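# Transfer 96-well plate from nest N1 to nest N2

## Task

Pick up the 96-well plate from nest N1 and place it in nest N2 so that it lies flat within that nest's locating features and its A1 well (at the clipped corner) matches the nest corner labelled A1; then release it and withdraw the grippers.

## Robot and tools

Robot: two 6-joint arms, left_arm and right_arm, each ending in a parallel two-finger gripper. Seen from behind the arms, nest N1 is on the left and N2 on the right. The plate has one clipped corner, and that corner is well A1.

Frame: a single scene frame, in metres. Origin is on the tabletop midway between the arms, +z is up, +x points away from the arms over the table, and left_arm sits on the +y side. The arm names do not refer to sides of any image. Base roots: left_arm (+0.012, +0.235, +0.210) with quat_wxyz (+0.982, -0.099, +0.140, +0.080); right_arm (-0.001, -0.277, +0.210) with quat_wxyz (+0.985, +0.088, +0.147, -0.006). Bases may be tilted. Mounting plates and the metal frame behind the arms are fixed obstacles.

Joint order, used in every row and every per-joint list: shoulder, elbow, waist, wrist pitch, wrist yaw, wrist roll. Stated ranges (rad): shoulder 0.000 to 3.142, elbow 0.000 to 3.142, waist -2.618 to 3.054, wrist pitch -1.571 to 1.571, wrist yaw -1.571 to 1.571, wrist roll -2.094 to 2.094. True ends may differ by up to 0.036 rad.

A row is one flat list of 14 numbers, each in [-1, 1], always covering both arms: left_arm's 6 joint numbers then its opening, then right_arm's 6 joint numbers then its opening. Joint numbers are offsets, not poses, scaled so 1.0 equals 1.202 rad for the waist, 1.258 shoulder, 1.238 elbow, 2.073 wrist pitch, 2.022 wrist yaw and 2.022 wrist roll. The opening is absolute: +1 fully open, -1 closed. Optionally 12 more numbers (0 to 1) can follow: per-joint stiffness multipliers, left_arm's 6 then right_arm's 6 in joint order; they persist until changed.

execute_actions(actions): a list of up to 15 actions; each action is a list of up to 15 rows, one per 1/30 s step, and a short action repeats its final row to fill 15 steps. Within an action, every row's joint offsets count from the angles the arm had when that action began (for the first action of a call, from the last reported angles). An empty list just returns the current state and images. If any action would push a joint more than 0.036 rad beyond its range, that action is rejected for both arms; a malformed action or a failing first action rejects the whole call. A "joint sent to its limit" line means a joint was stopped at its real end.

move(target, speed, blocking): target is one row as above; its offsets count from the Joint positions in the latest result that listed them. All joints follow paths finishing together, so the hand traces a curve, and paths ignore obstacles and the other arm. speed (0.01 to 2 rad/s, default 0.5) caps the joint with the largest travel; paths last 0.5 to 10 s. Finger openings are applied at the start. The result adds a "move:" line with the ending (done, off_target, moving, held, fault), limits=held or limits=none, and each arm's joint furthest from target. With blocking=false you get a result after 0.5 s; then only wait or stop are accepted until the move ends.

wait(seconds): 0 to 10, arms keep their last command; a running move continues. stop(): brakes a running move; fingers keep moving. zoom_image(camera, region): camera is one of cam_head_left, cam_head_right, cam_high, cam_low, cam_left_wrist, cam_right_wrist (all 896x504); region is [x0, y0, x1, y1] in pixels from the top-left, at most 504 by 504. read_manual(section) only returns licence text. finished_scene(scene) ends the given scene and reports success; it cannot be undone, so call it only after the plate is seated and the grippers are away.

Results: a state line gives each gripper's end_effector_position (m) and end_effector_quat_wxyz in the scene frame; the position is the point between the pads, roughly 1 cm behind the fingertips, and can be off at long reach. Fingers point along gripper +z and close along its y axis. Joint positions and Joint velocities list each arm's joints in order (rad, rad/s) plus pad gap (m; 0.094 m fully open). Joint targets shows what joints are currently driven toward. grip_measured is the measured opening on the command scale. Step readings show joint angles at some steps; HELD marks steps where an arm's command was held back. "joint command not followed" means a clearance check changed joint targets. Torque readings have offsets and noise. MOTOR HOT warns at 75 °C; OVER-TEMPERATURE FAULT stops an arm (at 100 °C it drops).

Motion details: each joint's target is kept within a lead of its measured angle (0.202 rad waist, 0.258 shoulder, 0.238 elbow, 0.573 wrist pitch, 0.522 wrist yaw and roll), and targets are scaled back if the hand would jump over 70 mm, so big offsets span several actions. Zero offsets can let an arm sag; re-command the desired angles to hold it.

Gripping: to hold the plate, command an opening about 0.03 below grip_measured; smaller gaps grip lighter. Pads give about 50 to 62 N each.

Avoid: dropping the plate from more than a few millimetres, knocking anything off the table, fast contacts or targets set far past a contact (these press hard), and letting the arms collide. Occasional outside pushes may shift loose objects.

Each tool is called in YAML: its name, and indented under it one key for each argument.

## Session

execute_actions:
  actions: []

Scene clock: 0.00 s.
left_arm: end_effector_position=(+0.2641, -0.1861, +0.3970) grip_measured=+1.000 end_effector_quat_wxyz=(+0.188, -0.178, +0.634, -0.728) | right_arm: end_effector_position=(+0.3309, -0.2938, +0.1506) grip_measured=+1.000 end_effector_quat_wxyz=(+0.033, +0.093, +0.947, +0.305)
Joint names: [shoulder, elbow, waist, wrist pitch, wrist yaw, wrist roll]
Joint positions: left_arm=[ 2.029  0.711 -1.348  1.386 -0.107 -1.245  0.094] | right_arm=[ 1.681  0.933 -0.328 -0.588 -0.548 -0.182  0.094]
Joint velocities: left_arm=[ 0.012  0.012 -0.012  0.022 -0.022 -0.007  0.   ] | right_arm=[ 0.012  0.002 -0.017  0.051 -0.066 -0.007  0.   ]
Joint torques (N m, as the arm reports them, + toward a larger angle): no reading
Motor temperatures (°C, as the motors report them): left_arm=[37 23 20 20 23 22] | right_arm=[32 20 24 21 22 19]
Joint targets: left_arm=[2.021 0.716 -1.354 1.386 -0.100 -1.237] | right_arm=[1.669 0.941 -0.327 -0.585 -0.557 -0.186]
Joint stiffness scale: left_arm=[1. 1. 1. 1. 1. 1.] | right_arm=[1. 1. 1. 1. 1. 1.]

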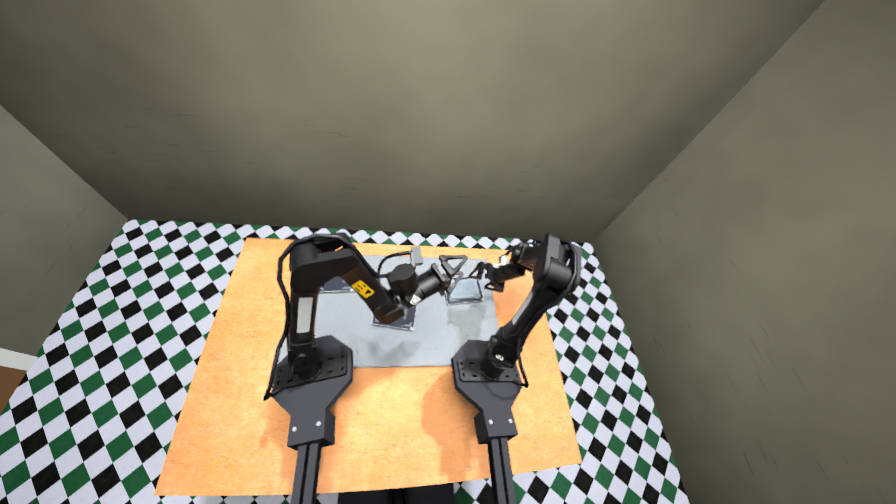

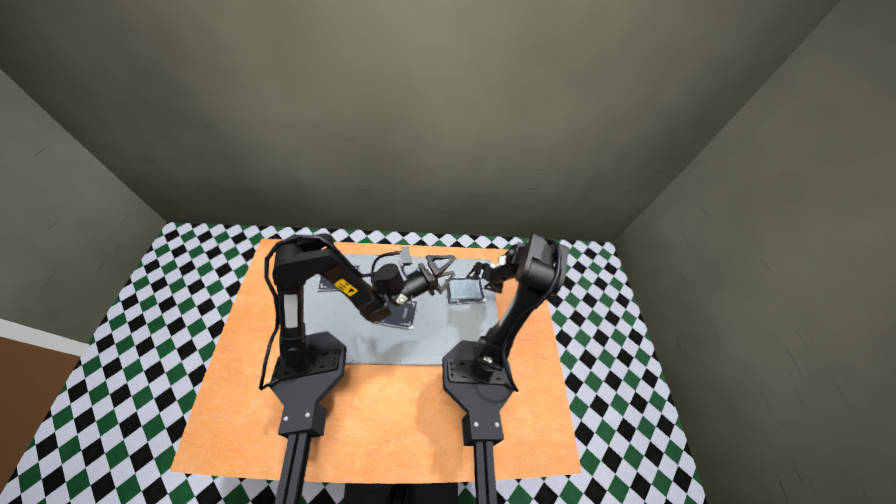

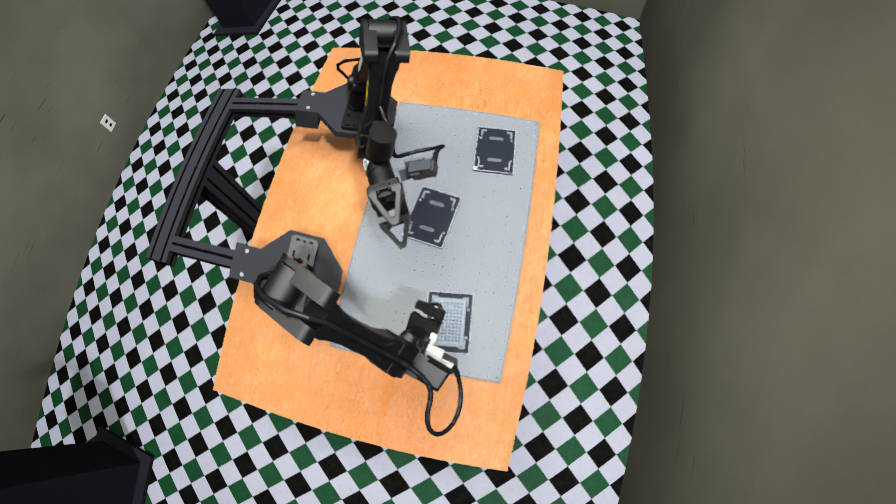

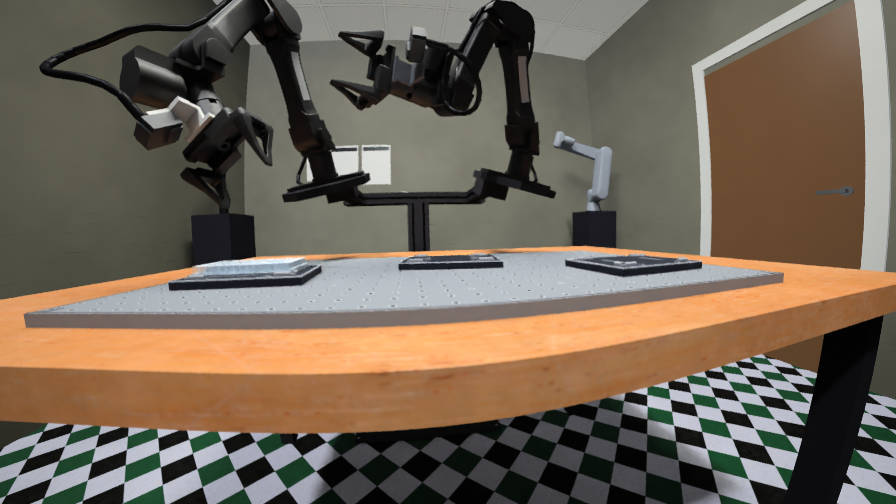

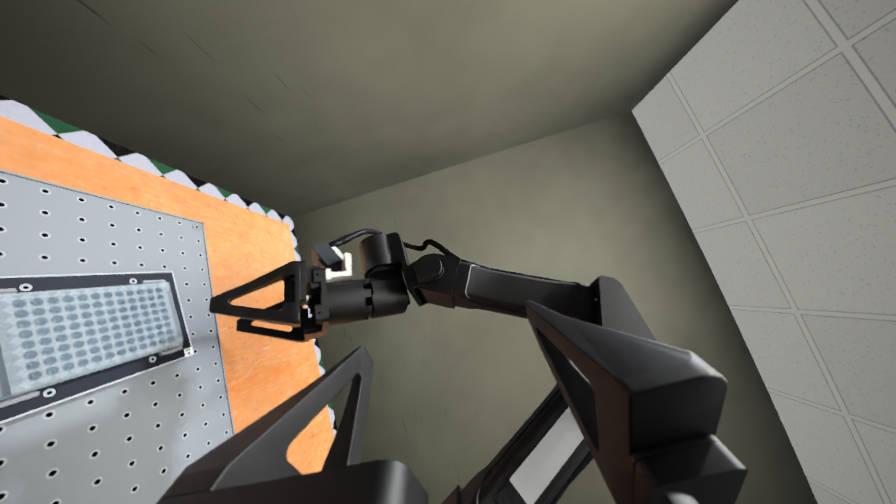

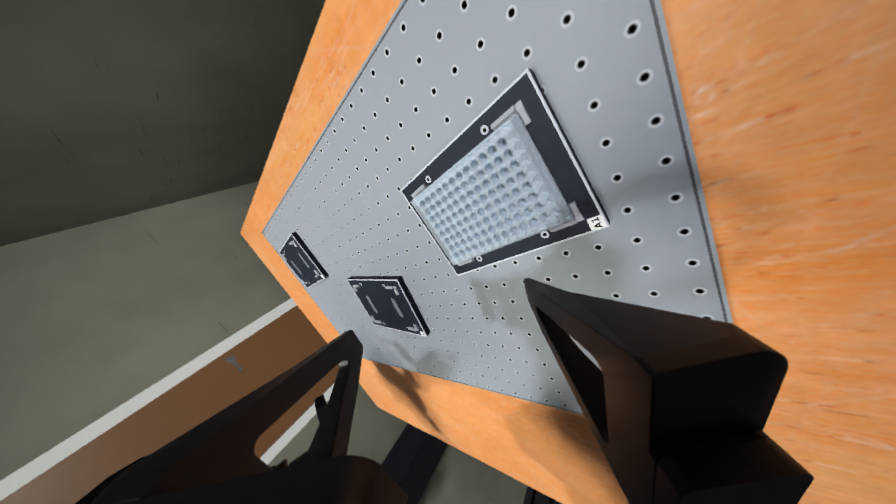

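zoom_image:
  camera: "cam_high"
  region: [380,110,550,380]

zoom_image:
  camera: "cam_right_wrist"
  region: [380,60,640,290]

Region (380, 110, 550, 380) of cam_high's 896x504 image, scaled by 1.867, with more detail than that image has; it fills the left 317 columns of this view, and the rest is white.

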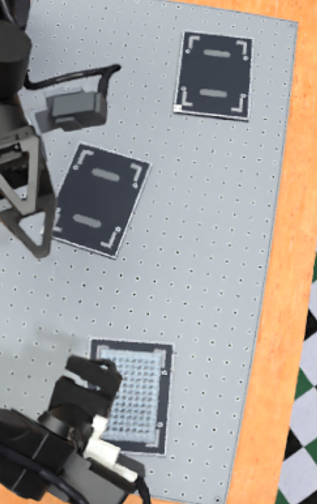

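Region (380, 60, 640, 290) of cam_right_wrist's 896x504 image, scaled by 1.938, with more detail than that image has; it fills the top 446 rows of this view, and the rest is white.

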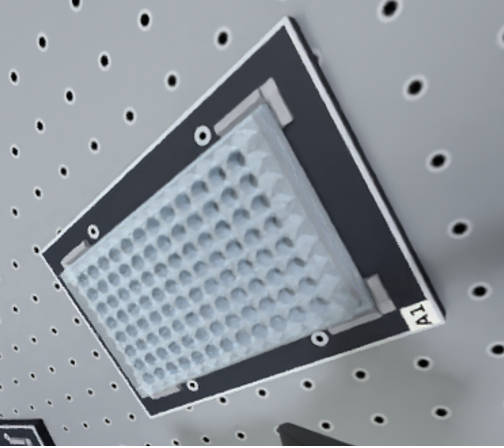

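zoom_image:
  camera: "cam_head_right"
  region: [430,260,500,310]

zoom_image:
  camera: "cam_high"
  region: [400,270,500,370]

Region (430, 260, 500, 310) of cam_head_right's 896x504 image, scaled by 7.200, with more detail than that image has; it fills the top 360 rows of this view, and the rest is white.

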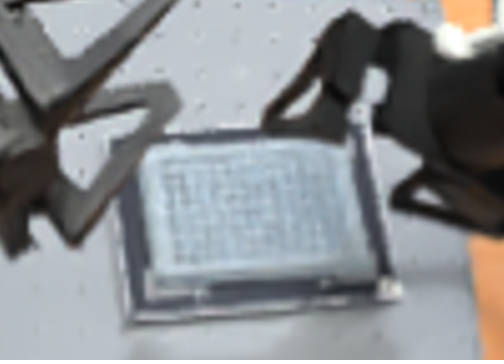

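Region (400, 270, 500, 370) of cam_high's 896x504 image, scaled by 5.040, with more detail than that image has.

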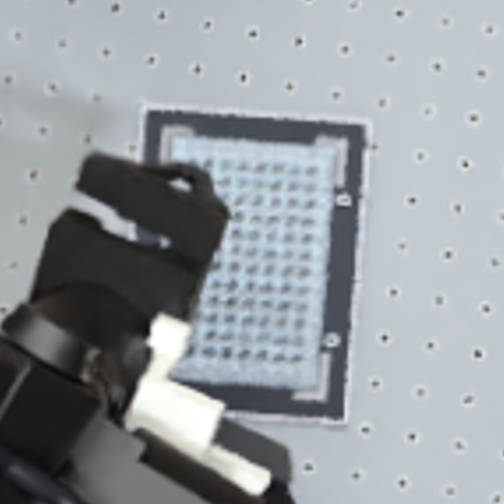

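move:
  target: [-0.032,0.46,0.948,-0.825,0.109,0.99,1, 0.1415,0.1365,0.208,0.0166,0.1776,0,1]
  speed: 0.7

Scene clock: 123.70 s.
left_arm: end_effector_position=(+0.4707, +0.1912, +0.1103) grip_measured=+1.000 end_effector_quat_wxyz=(+0.170, +0.357, +0.913, -0.103) | right_arm: end_effector_position=(+0.3494, -0.2704, +0.1078) grip_measured=+1.000 end_effector_quat_wxyz=(-0.019, -0.026, +0.984, +0.172)
Joint names: [shoulder, elbow, waist, wrist pitch, wrist yaw, wrist roll]
Joint positions: left_arm=[ 2.014  1.255 -0.204 -0.31   0.089  0.75   0.094] | right_arm=[ 1.851  1.069 -0.092 -0.567 -0.193 -0.182  0.094]
Joint velocities: left_arm=[-0.007 -0.017  0.002 -0.051 -0.007  0.066  0.   ] | right_arm=[ 0.002  0.002  0.002  0.037  0.022 -0.022  0.   ]
Joint torques (N m, as the arm reports them, + toward a larger angle): left_arm=[-13.39   6.58  -2.63   0.29   0.43   0.01] | right_arm=[-8.03  5.07  2.02  0.45 -0.17  0.03]
Motor temperatures (°C, as the motors report them): left_arm=[42 25 21 30 23 22] | right_arm=[36 22 24 21 23 19]
Joint targets: left_arm=[1.989 1.281 -0.208 -0.324 0.114 0.757] | right_arm=[1.858 1.102 -0.078 -0.553 -0.189 -0.182]
Joint stiffness scale: left_arm=[1. 1. 1. 1. 1. 1.] | right_arm=[1. 1. 1. 1. 1. 1.]
move: off_target (left_arm, right_arm); limits=none; left_arm: farthest joint: the shoulder, 0.025 radians from its target (0.040 radians at the start); right_arm: farthest joint: the elbow, 0.033 radians from its target (0.169 radians at the start)

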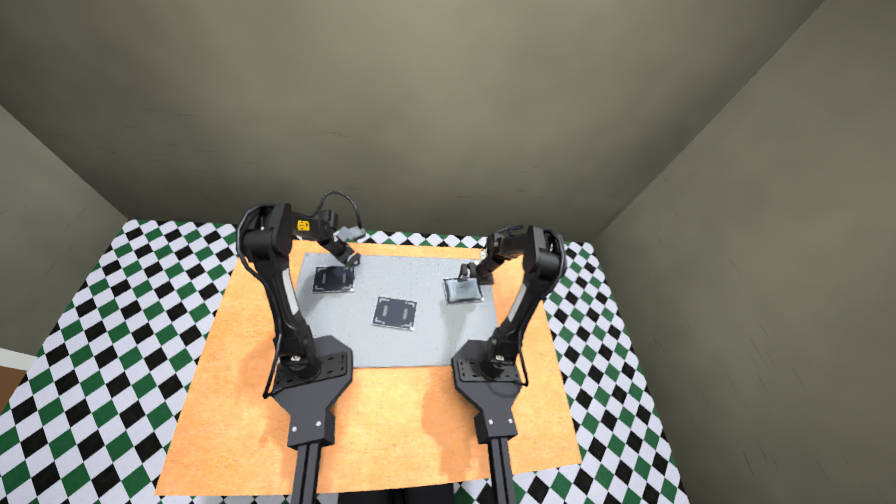

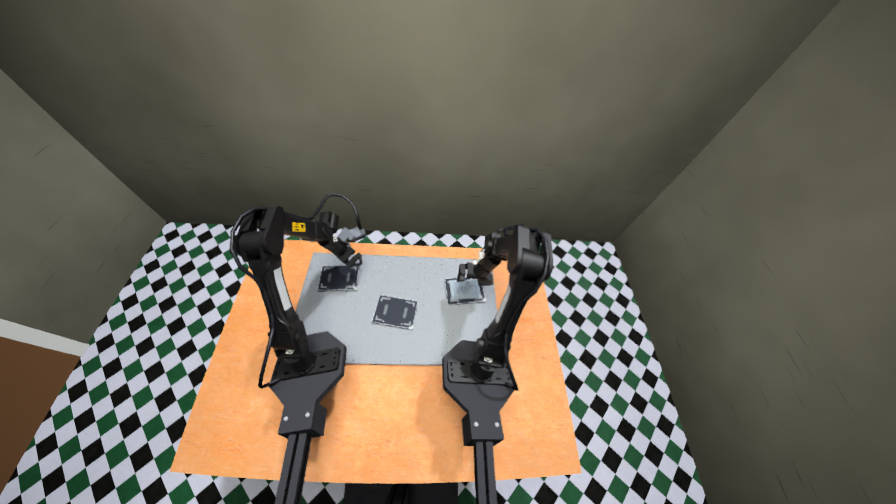

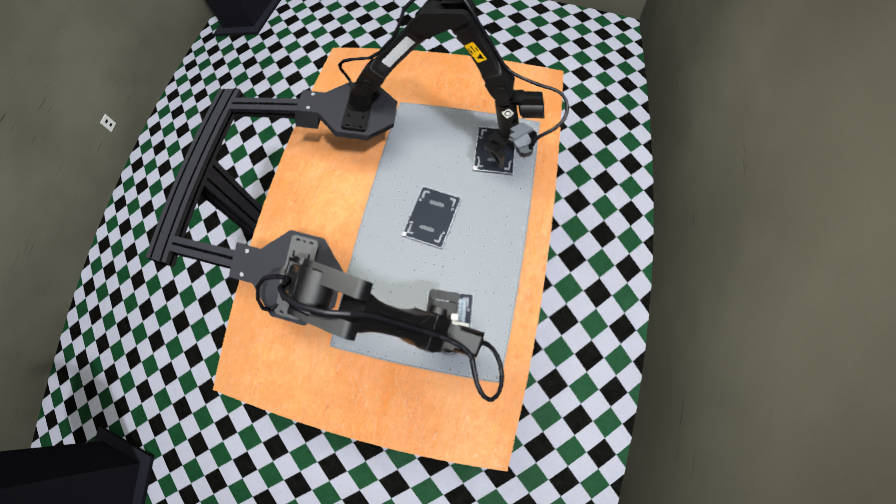

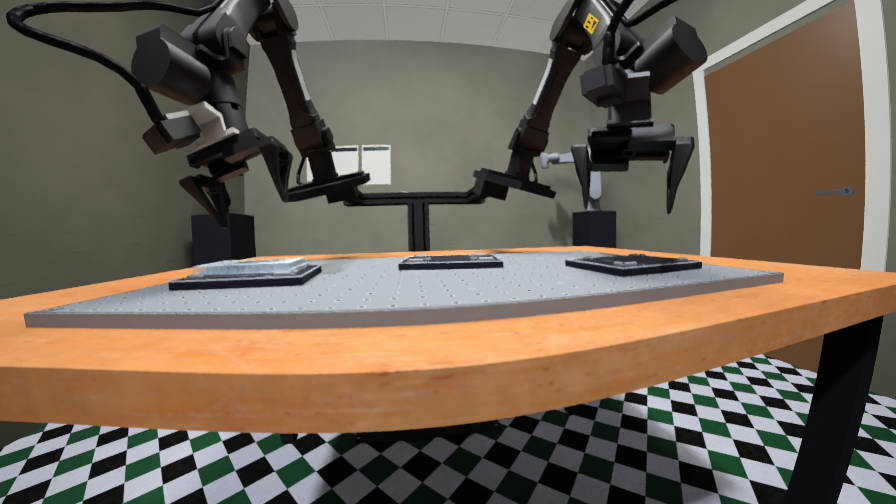

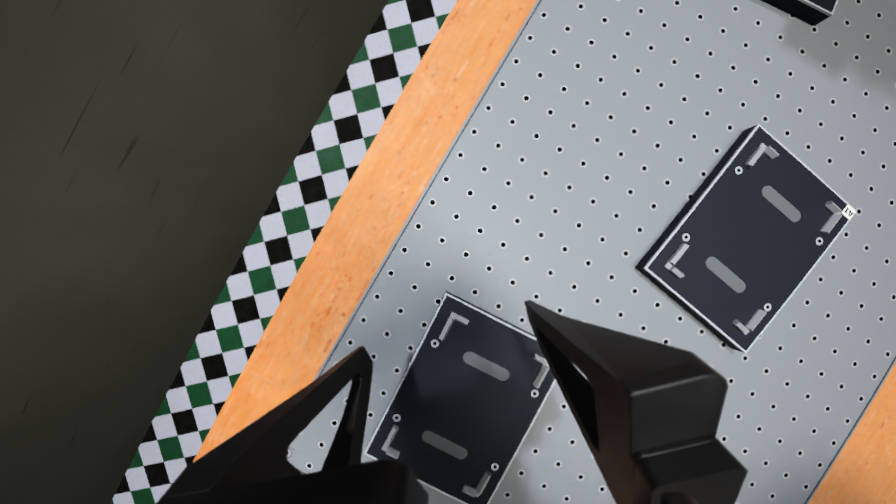

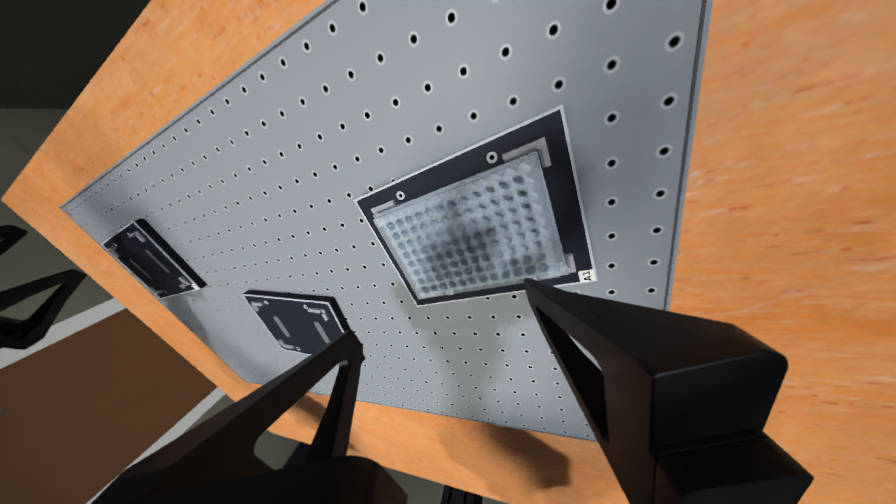

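move:
  target: [-0.04,0.136,0.226,-0.217,0.05,0.527,1, 0.0056,0.027,0.012,0.007,0.002,-0.807,1]
  speed: 0.8

Scene clock: 132.60 s.
left_arm: end_effector_position=(+0.4227, +0.2958, +0.1202) grip_measured=+1.000 end_effector_quat_wxyz=(+0.119, +0.694, +0.701, -0.110) | right_arm: end_effector_position=(+0.3508, -0.2720, +0.1071) grip_measured=+1.000 end_effector_quat_wxyz=(-0.111, +0.733, -0.659, -0.127)
Joint names: [shoulder, elbow, waist, wrist pitch, wrist yaw, wrist roll]
Joint positions: left_arm=[ 1.988  1.398  0.062 -0.738  0.165  1.81   0.094] | right_arm=[ 1.851  1.069 -0.092 -0.56  -0.184 -1.805  0.094]
Joint velocities: left_arm=[ 0.007 -0.002 -0.012 -0.007  0.022 -0.037  0.   ] | right_arm=[-0.017  0.002 -0.007 -0.007  0.081 -0.007  0.   ]
Joint torques (N m, as the arm reports them, + toward a larger angle): left_arm=[-13.68   6.56  -1.07  -0.31   0.44   0.01] | right_arm=[-8.05  5.04  2.12  0.4  -0.24 -0.04]
Motor temperatures (°C, as the motors report them): left_arm=[45 26 21 28 23 22] | right_arm=[36 22 24 21 23 19]
Joint targets: left_arm=[1.963 1.423 0.068 -0.760 0.190 1.816] | right_arm=[1.858 1.103 -0.078 -0.552 -0.188 -1.814]
Joint stiffness scale: left_arm=[1. 1. 1. 1. 1. 1.] | right_arm=[1. 1. 1. 1. 1. 1.]
move: off_target (left_arm, right_arm); limits=none; left_arm: farthest joint: the shoulder, 0.025 radians from its target (0.050 radians at the start); right_arm: farthest joint: the elbow, 0.033 radians from its target (0.033 radians at the start)

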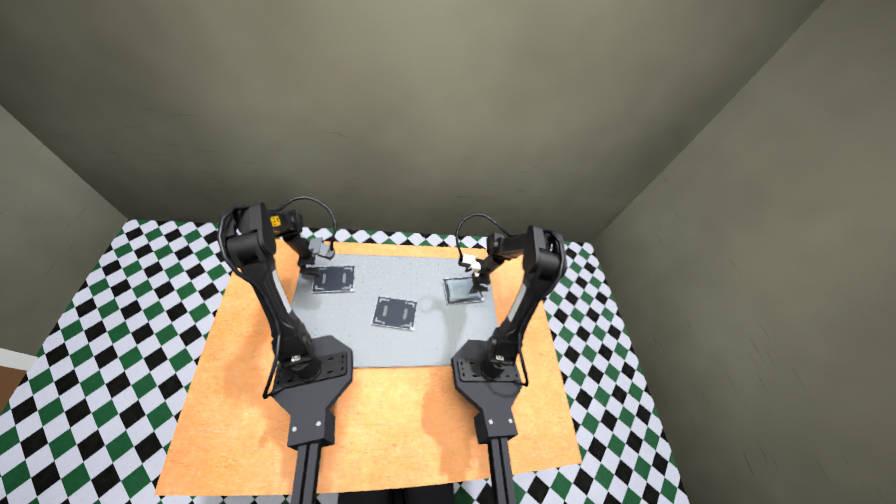

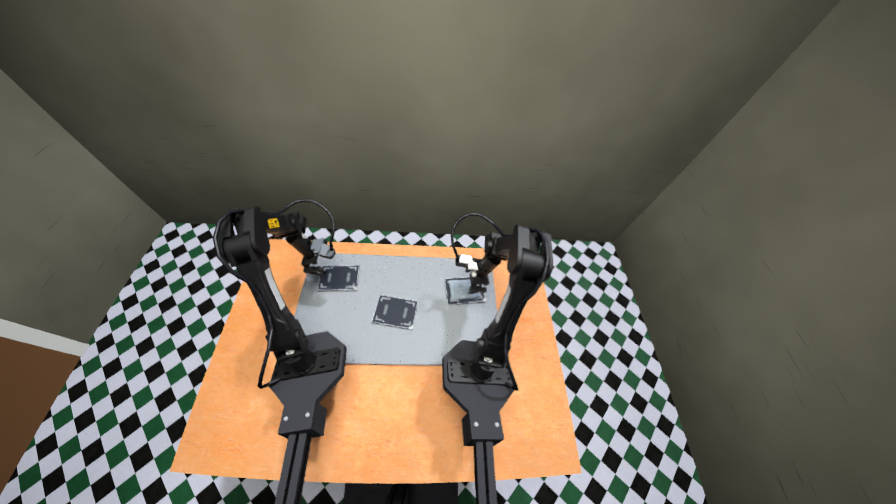

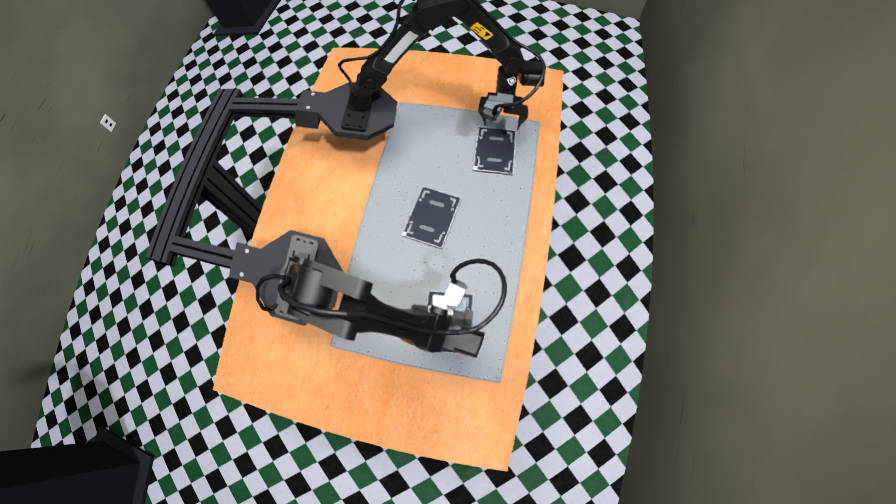

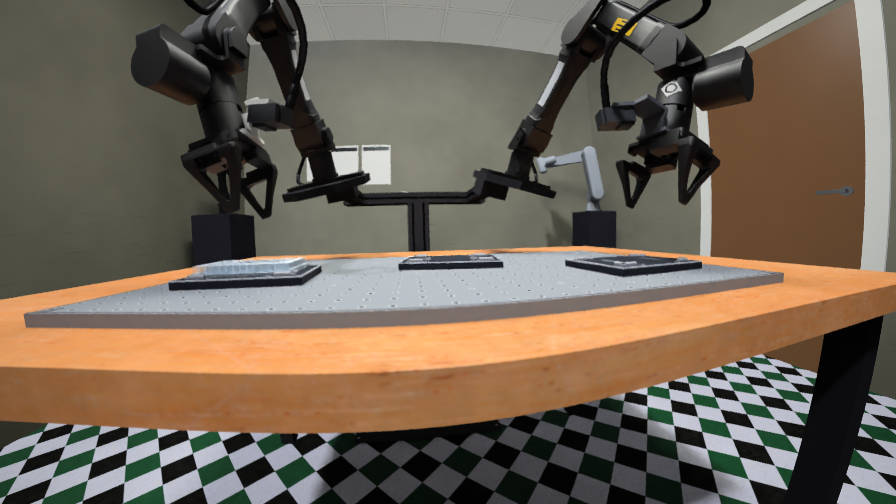

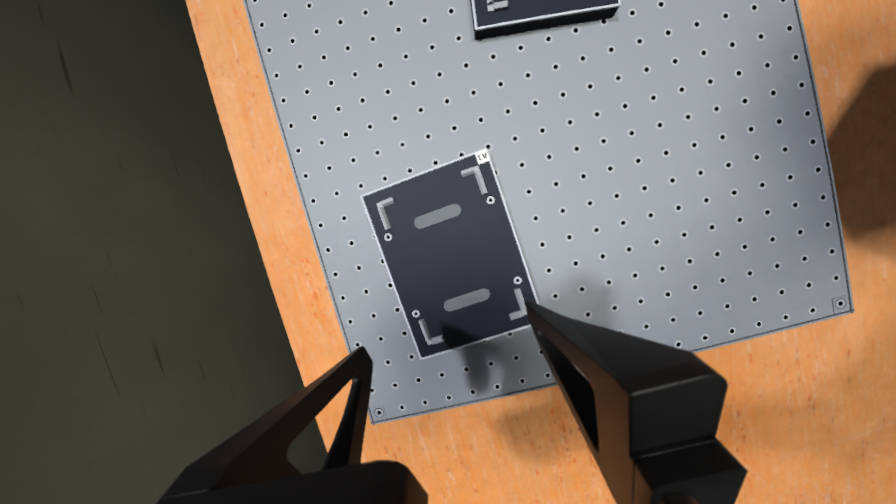

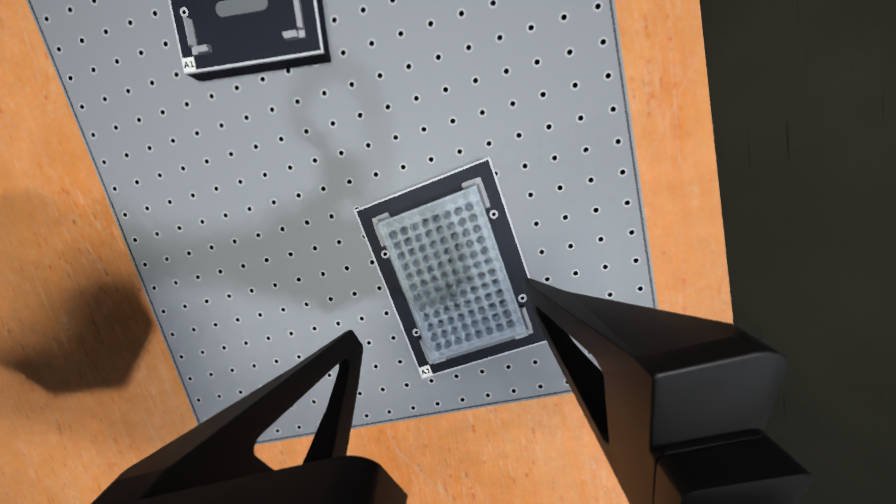

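move:
  target: [-0.02,0.02,0.005,-0.0106,0.012,0.003,1, 0.1124,0.0428,-0.021,0.063,-0.006,-0.0145,1]
  speed: 0.2

Scene clock: 179.97 s.
left_arm: end_effector_position=(+0.4226, +0.2957, +0.1202) grip_measured=+1.000 end_effector_quat_wxyz=(+0.119, +0.695, +0.701, -0.110) | right_arm: end_effector_position=(+0.3589, -0.2742, +0.0668) grip_measured=+1.000 end_effector_quat_wxyz=(-0.112, +0.735, -0.658, -0.121)
Joint names: [shoulder, elbow, waist, wrist pitch, wrist yaw, wrist roll]
Joint positions: left_arm=[ 1.988  1.398  0.062 -0.739  0.165  1.811  0.094] | right_arm=[ 1.986  1.091 -0.11  -0.438 -0.183 -1.826  0.094]
Joint velocities: left_arm=[-0.007 -0.002 -0.007 -0.037  0.007 -0.051  0.   ] | right_arm=[ 0.007 -0.002 -0.027  0.022  0.022  0.007  0.   ]
Joint torques (N m, as the arm reports them, + toward a larger angle): left_arm=[-13.68   6.53  -1.02  -0.31   0.44   0.01] | right_arm=[-8.61  4.55  0.54  0.43 -0.34 -0.08]
Motor temperatures (°C, as the motors report them): left_arm=[49 27 21 25 23 22] | right_arm=[36 23 24 21 23 19]
Joint targets: left_arm=[1.963 1.423 0.068 -0.761 0.189 1.817] | right_arm=[1.992 1.122 -0.117 -0.430 -0.196 -1.834]
Joint stiffness scale: left_arm=[1. 1. 1. 1. 1. 1.] | right_arm=[1. 1. 1. 1. 1. 1.]
move: off_target (left_arm, right_arm); limits=none; left_arm: farthest joint: the shoulder, 0.026 radians from its target (0.026 radians at the start); right_arm: farthest joint: the elbow, 0.031 radians from its target (0.053 radians at the start)

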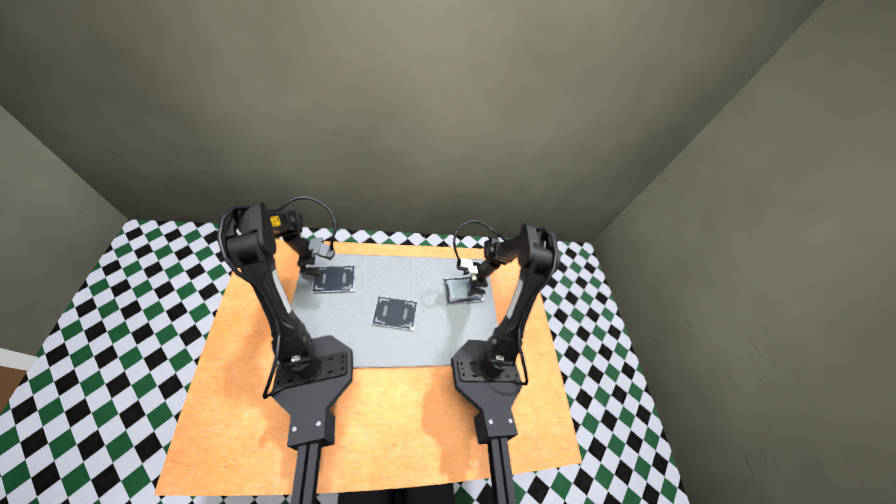

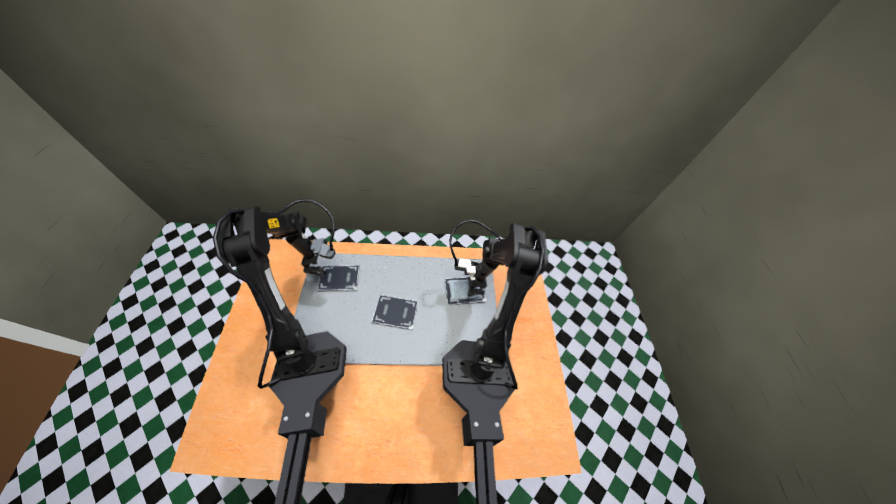

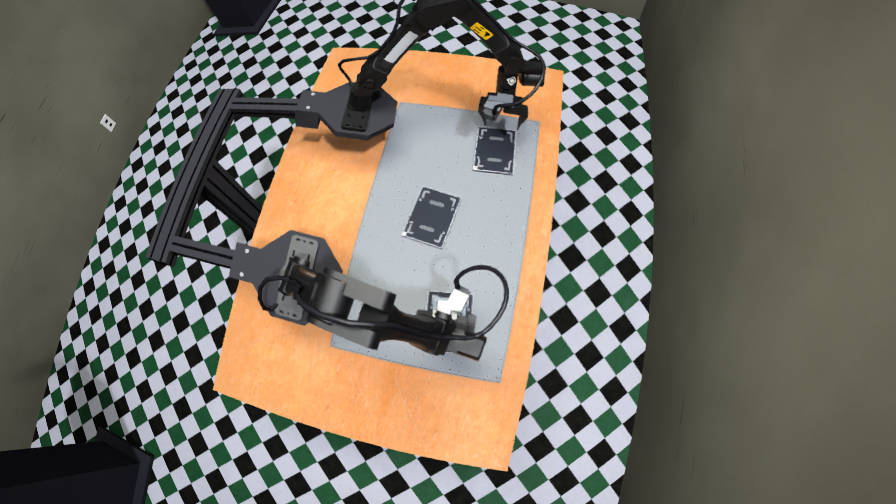

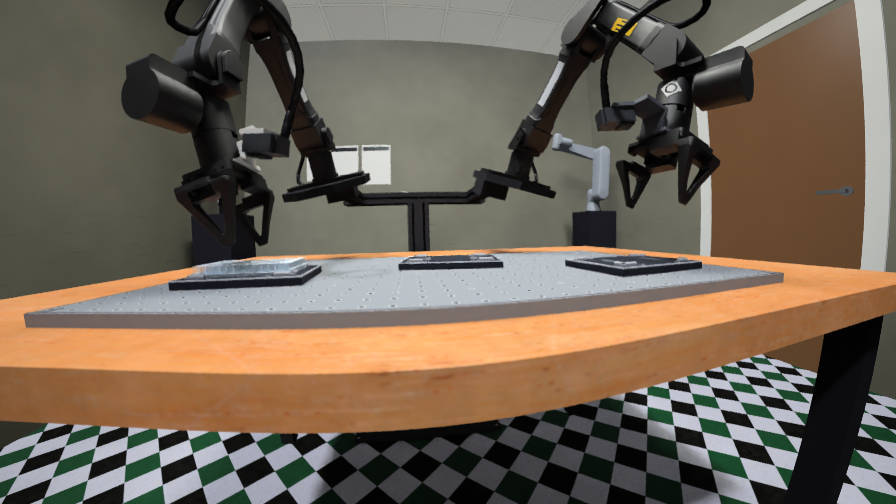

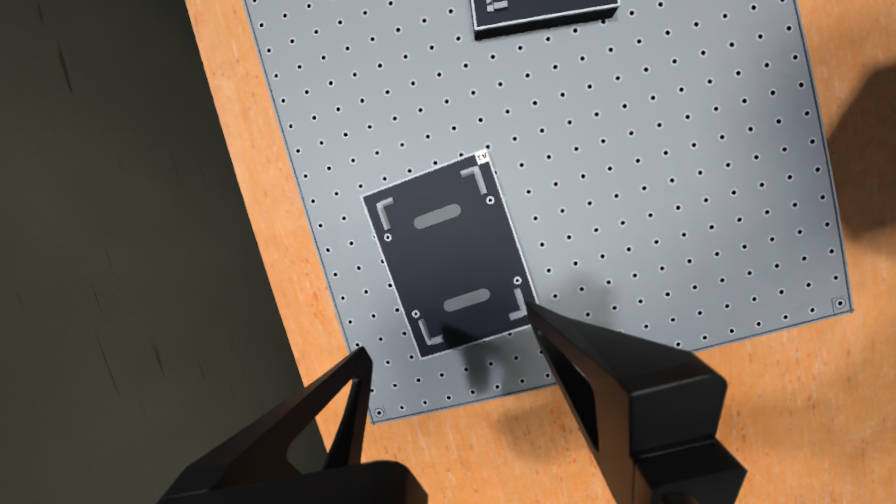

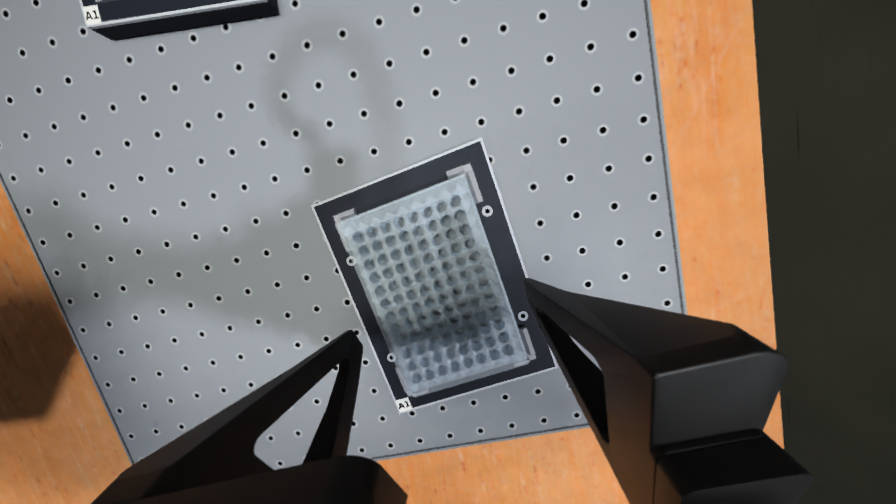

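zoom_image:
  camera: "cam_right_wrist"
  region: [290,120,590,430]

zoom_image:
  camera: "cam_low"
  region: [150,170,350,300]

Region (290, 120, 590, 430) of cam_right_wrist's 896x504 image, scaled by 1.626, with more detail than that image has; it fills the left 488 columns of this view, and the rest is white.

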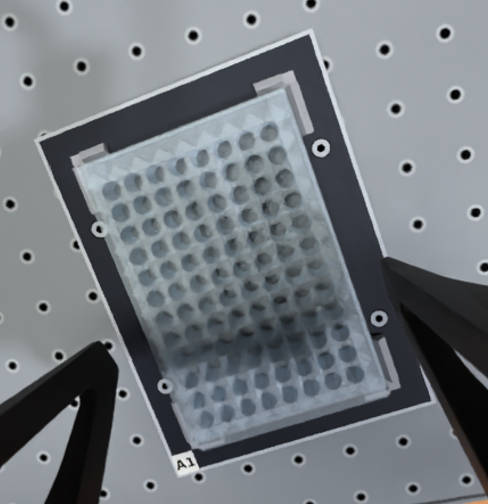

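Region (150, 170, 350, 300) of cam_low's 896x504 image, scaled by 2.520, with more detail than that image has; it fills the top 328 rows of this view, and the rest is white.

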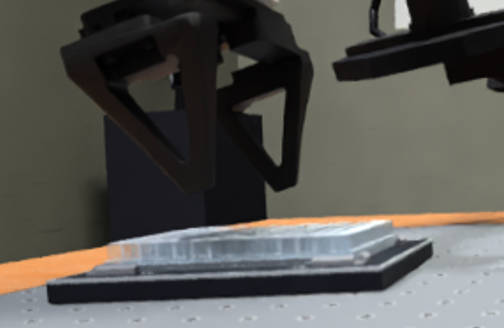

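move:
  target: [-0.02,0.02,0.005,-0.0106,0.012,0.003,1, 0.0366,-0.0267,0.0173,0.032,-0.0064,-0.016,1]
  speed: 0.1

Scene clock: 230.10 s.
left_arm: end_effector_position=(+0.4225, +0.2957, +0.1203) grip_measured=+1.000 end_effector_quat_wxyz=(+0.119, +0.695, +0.701, -0.110) | right_arm: end_effector_position=(+0.3565, -0.2696, +0.0527) grip_measured=+1.000 end_effector_quat_wxyz=(-0.115, +0.745, -0.647, -0.118)
Joint names: [shoulder, elbow, waist, wrist pitch, wrist yaw, wrist roll]
Joint positions: left_arm=[ 1.988  1.398  0.062 -0.74   0.165  1.812  0.094] | right_arm=[ 2.025  1.076 -0.103 -0.379 -0.181 -1.85   0.094]
Joint velocities: left_arm=[-0.017 -0.012  0.002  0.007  0.051 -0.051  0.   ] | right_arm=[-0.012  0.002 -0.007  0.007 -0.066 -0.022  0.   ]
Joint torques (N m, as the arm reports them, + toward a larger angle): left_arm=[-13.68   6.53  -1.02  -0.31   0.44   0.01] | right_arm=[-8.62  0.94  2.15  0.42 -0.34 -0.07]
Motor temperatures (°C, as the motors report them): left_arm=[50 27 21 23 23 22] | right_arm=[36 23 24 21 23 19]
Joint targets: left_arm=[1.963 1.423 0.068 -0.761 0.189 1.817] | right_arm=[2.032 1.058 -0.089 -0.371 -0.196 -1.858]
Joint stiffness scale: left_arm=[1. 1. 1. 1. 1. 1.] | right_arm=[1. 1. 1. 1. 1. 1.]
move: off_target (left_arm); limits=none; left_arm: farthest joint: the shoulder, 0.026 radians from its target (0.026 radians at the start); right_arm: farthest joint: the elbow, 0.018 radians from its target (0.033 radians at the start)

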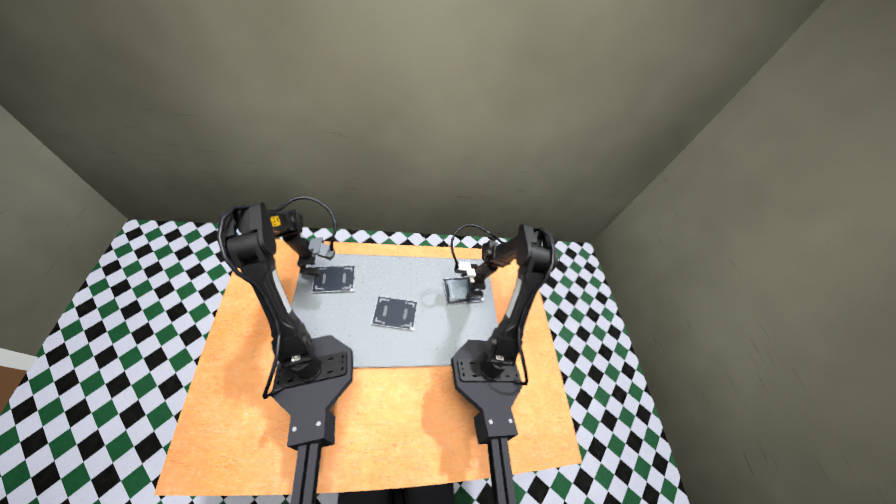

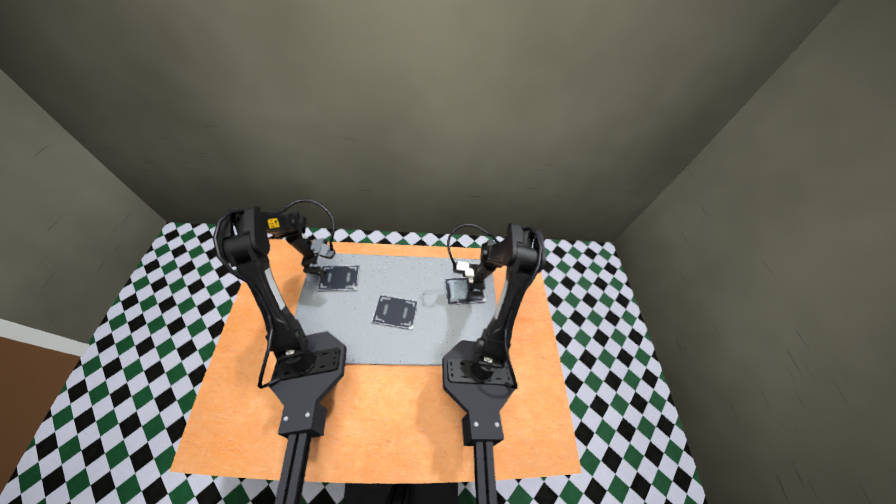

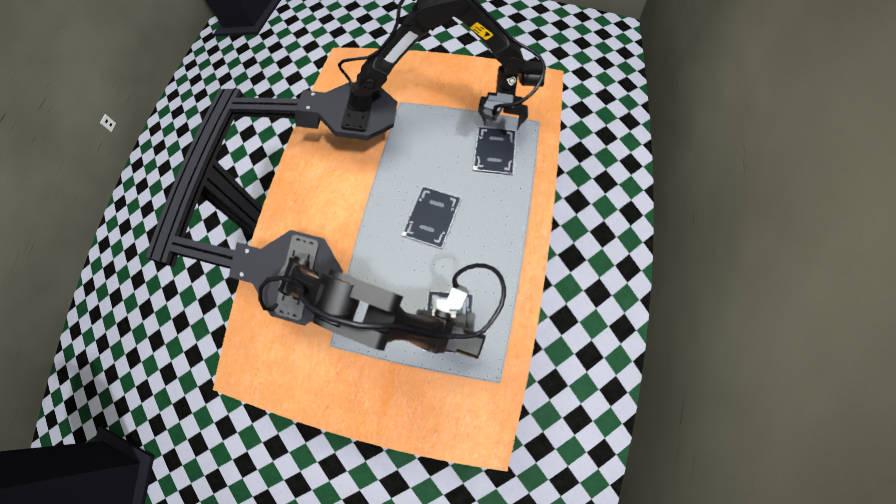

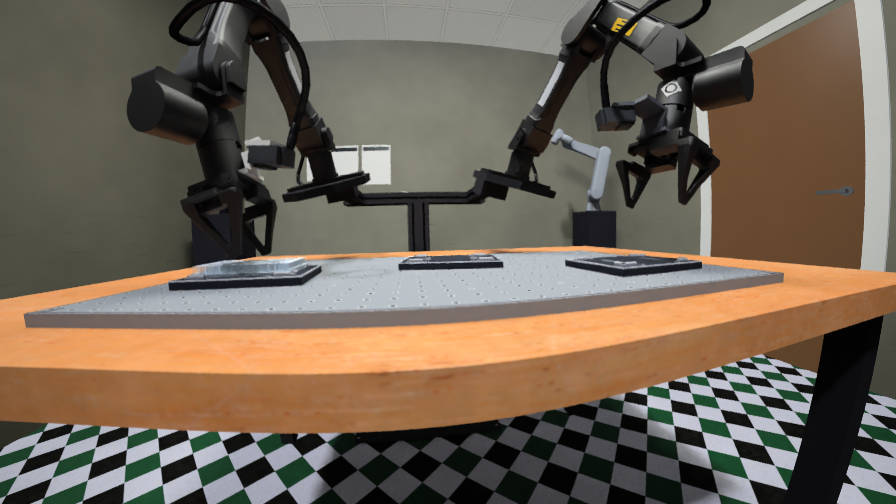

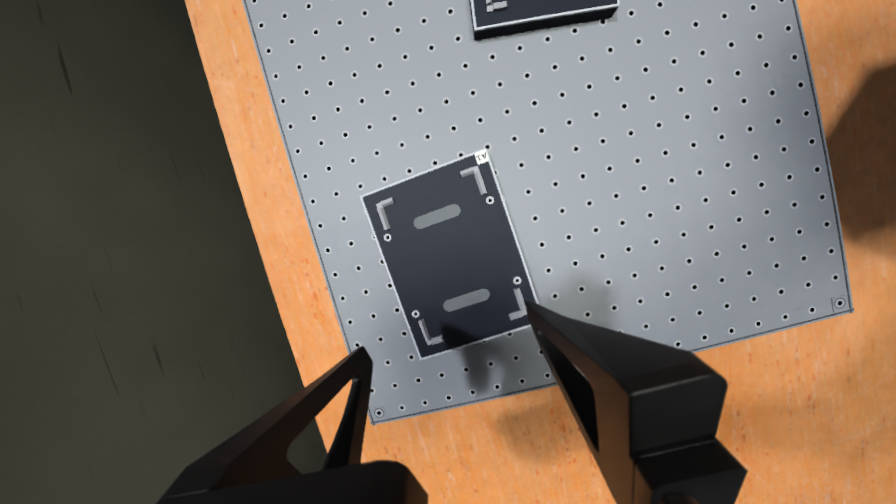

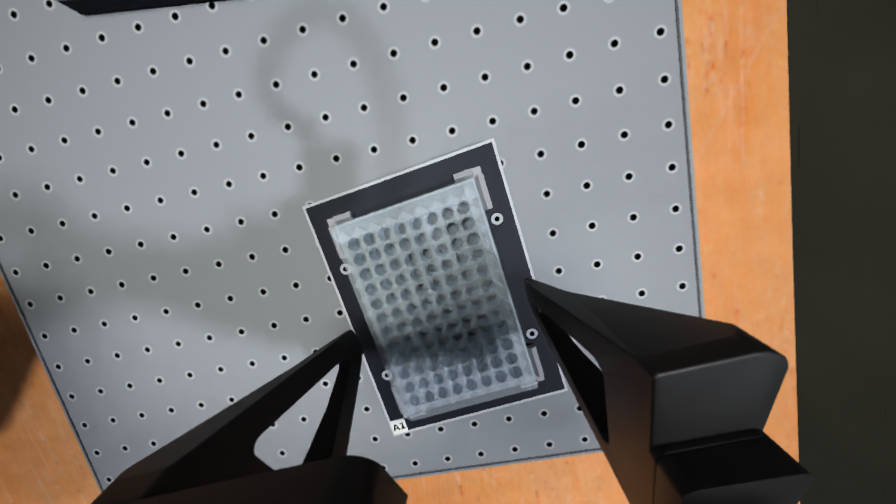

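zoom_image:
  camera: "cam_right_wrist"
  region: [290,130,590,440]

zoom_image:
  camera: "cam_low"
  region: [160,200,340,300]

Region (290, 130, 590, 440) of cam_right_wrist's 896x504 image, scaled by 1.626, with more detail than that image has; it fills the left 488 columns of this view, and the rest is white.

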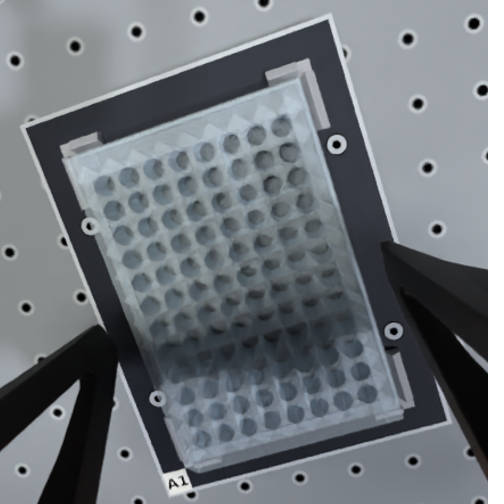

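Region (160, 200, 340, 300) of cam_low's 896x504 image, scaled by 2.800, with more detail than that image has.

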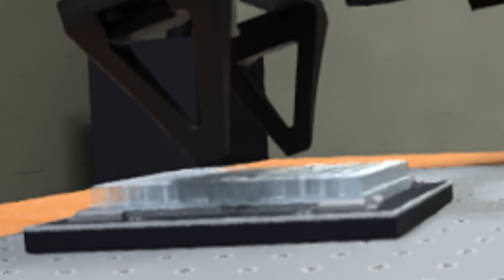

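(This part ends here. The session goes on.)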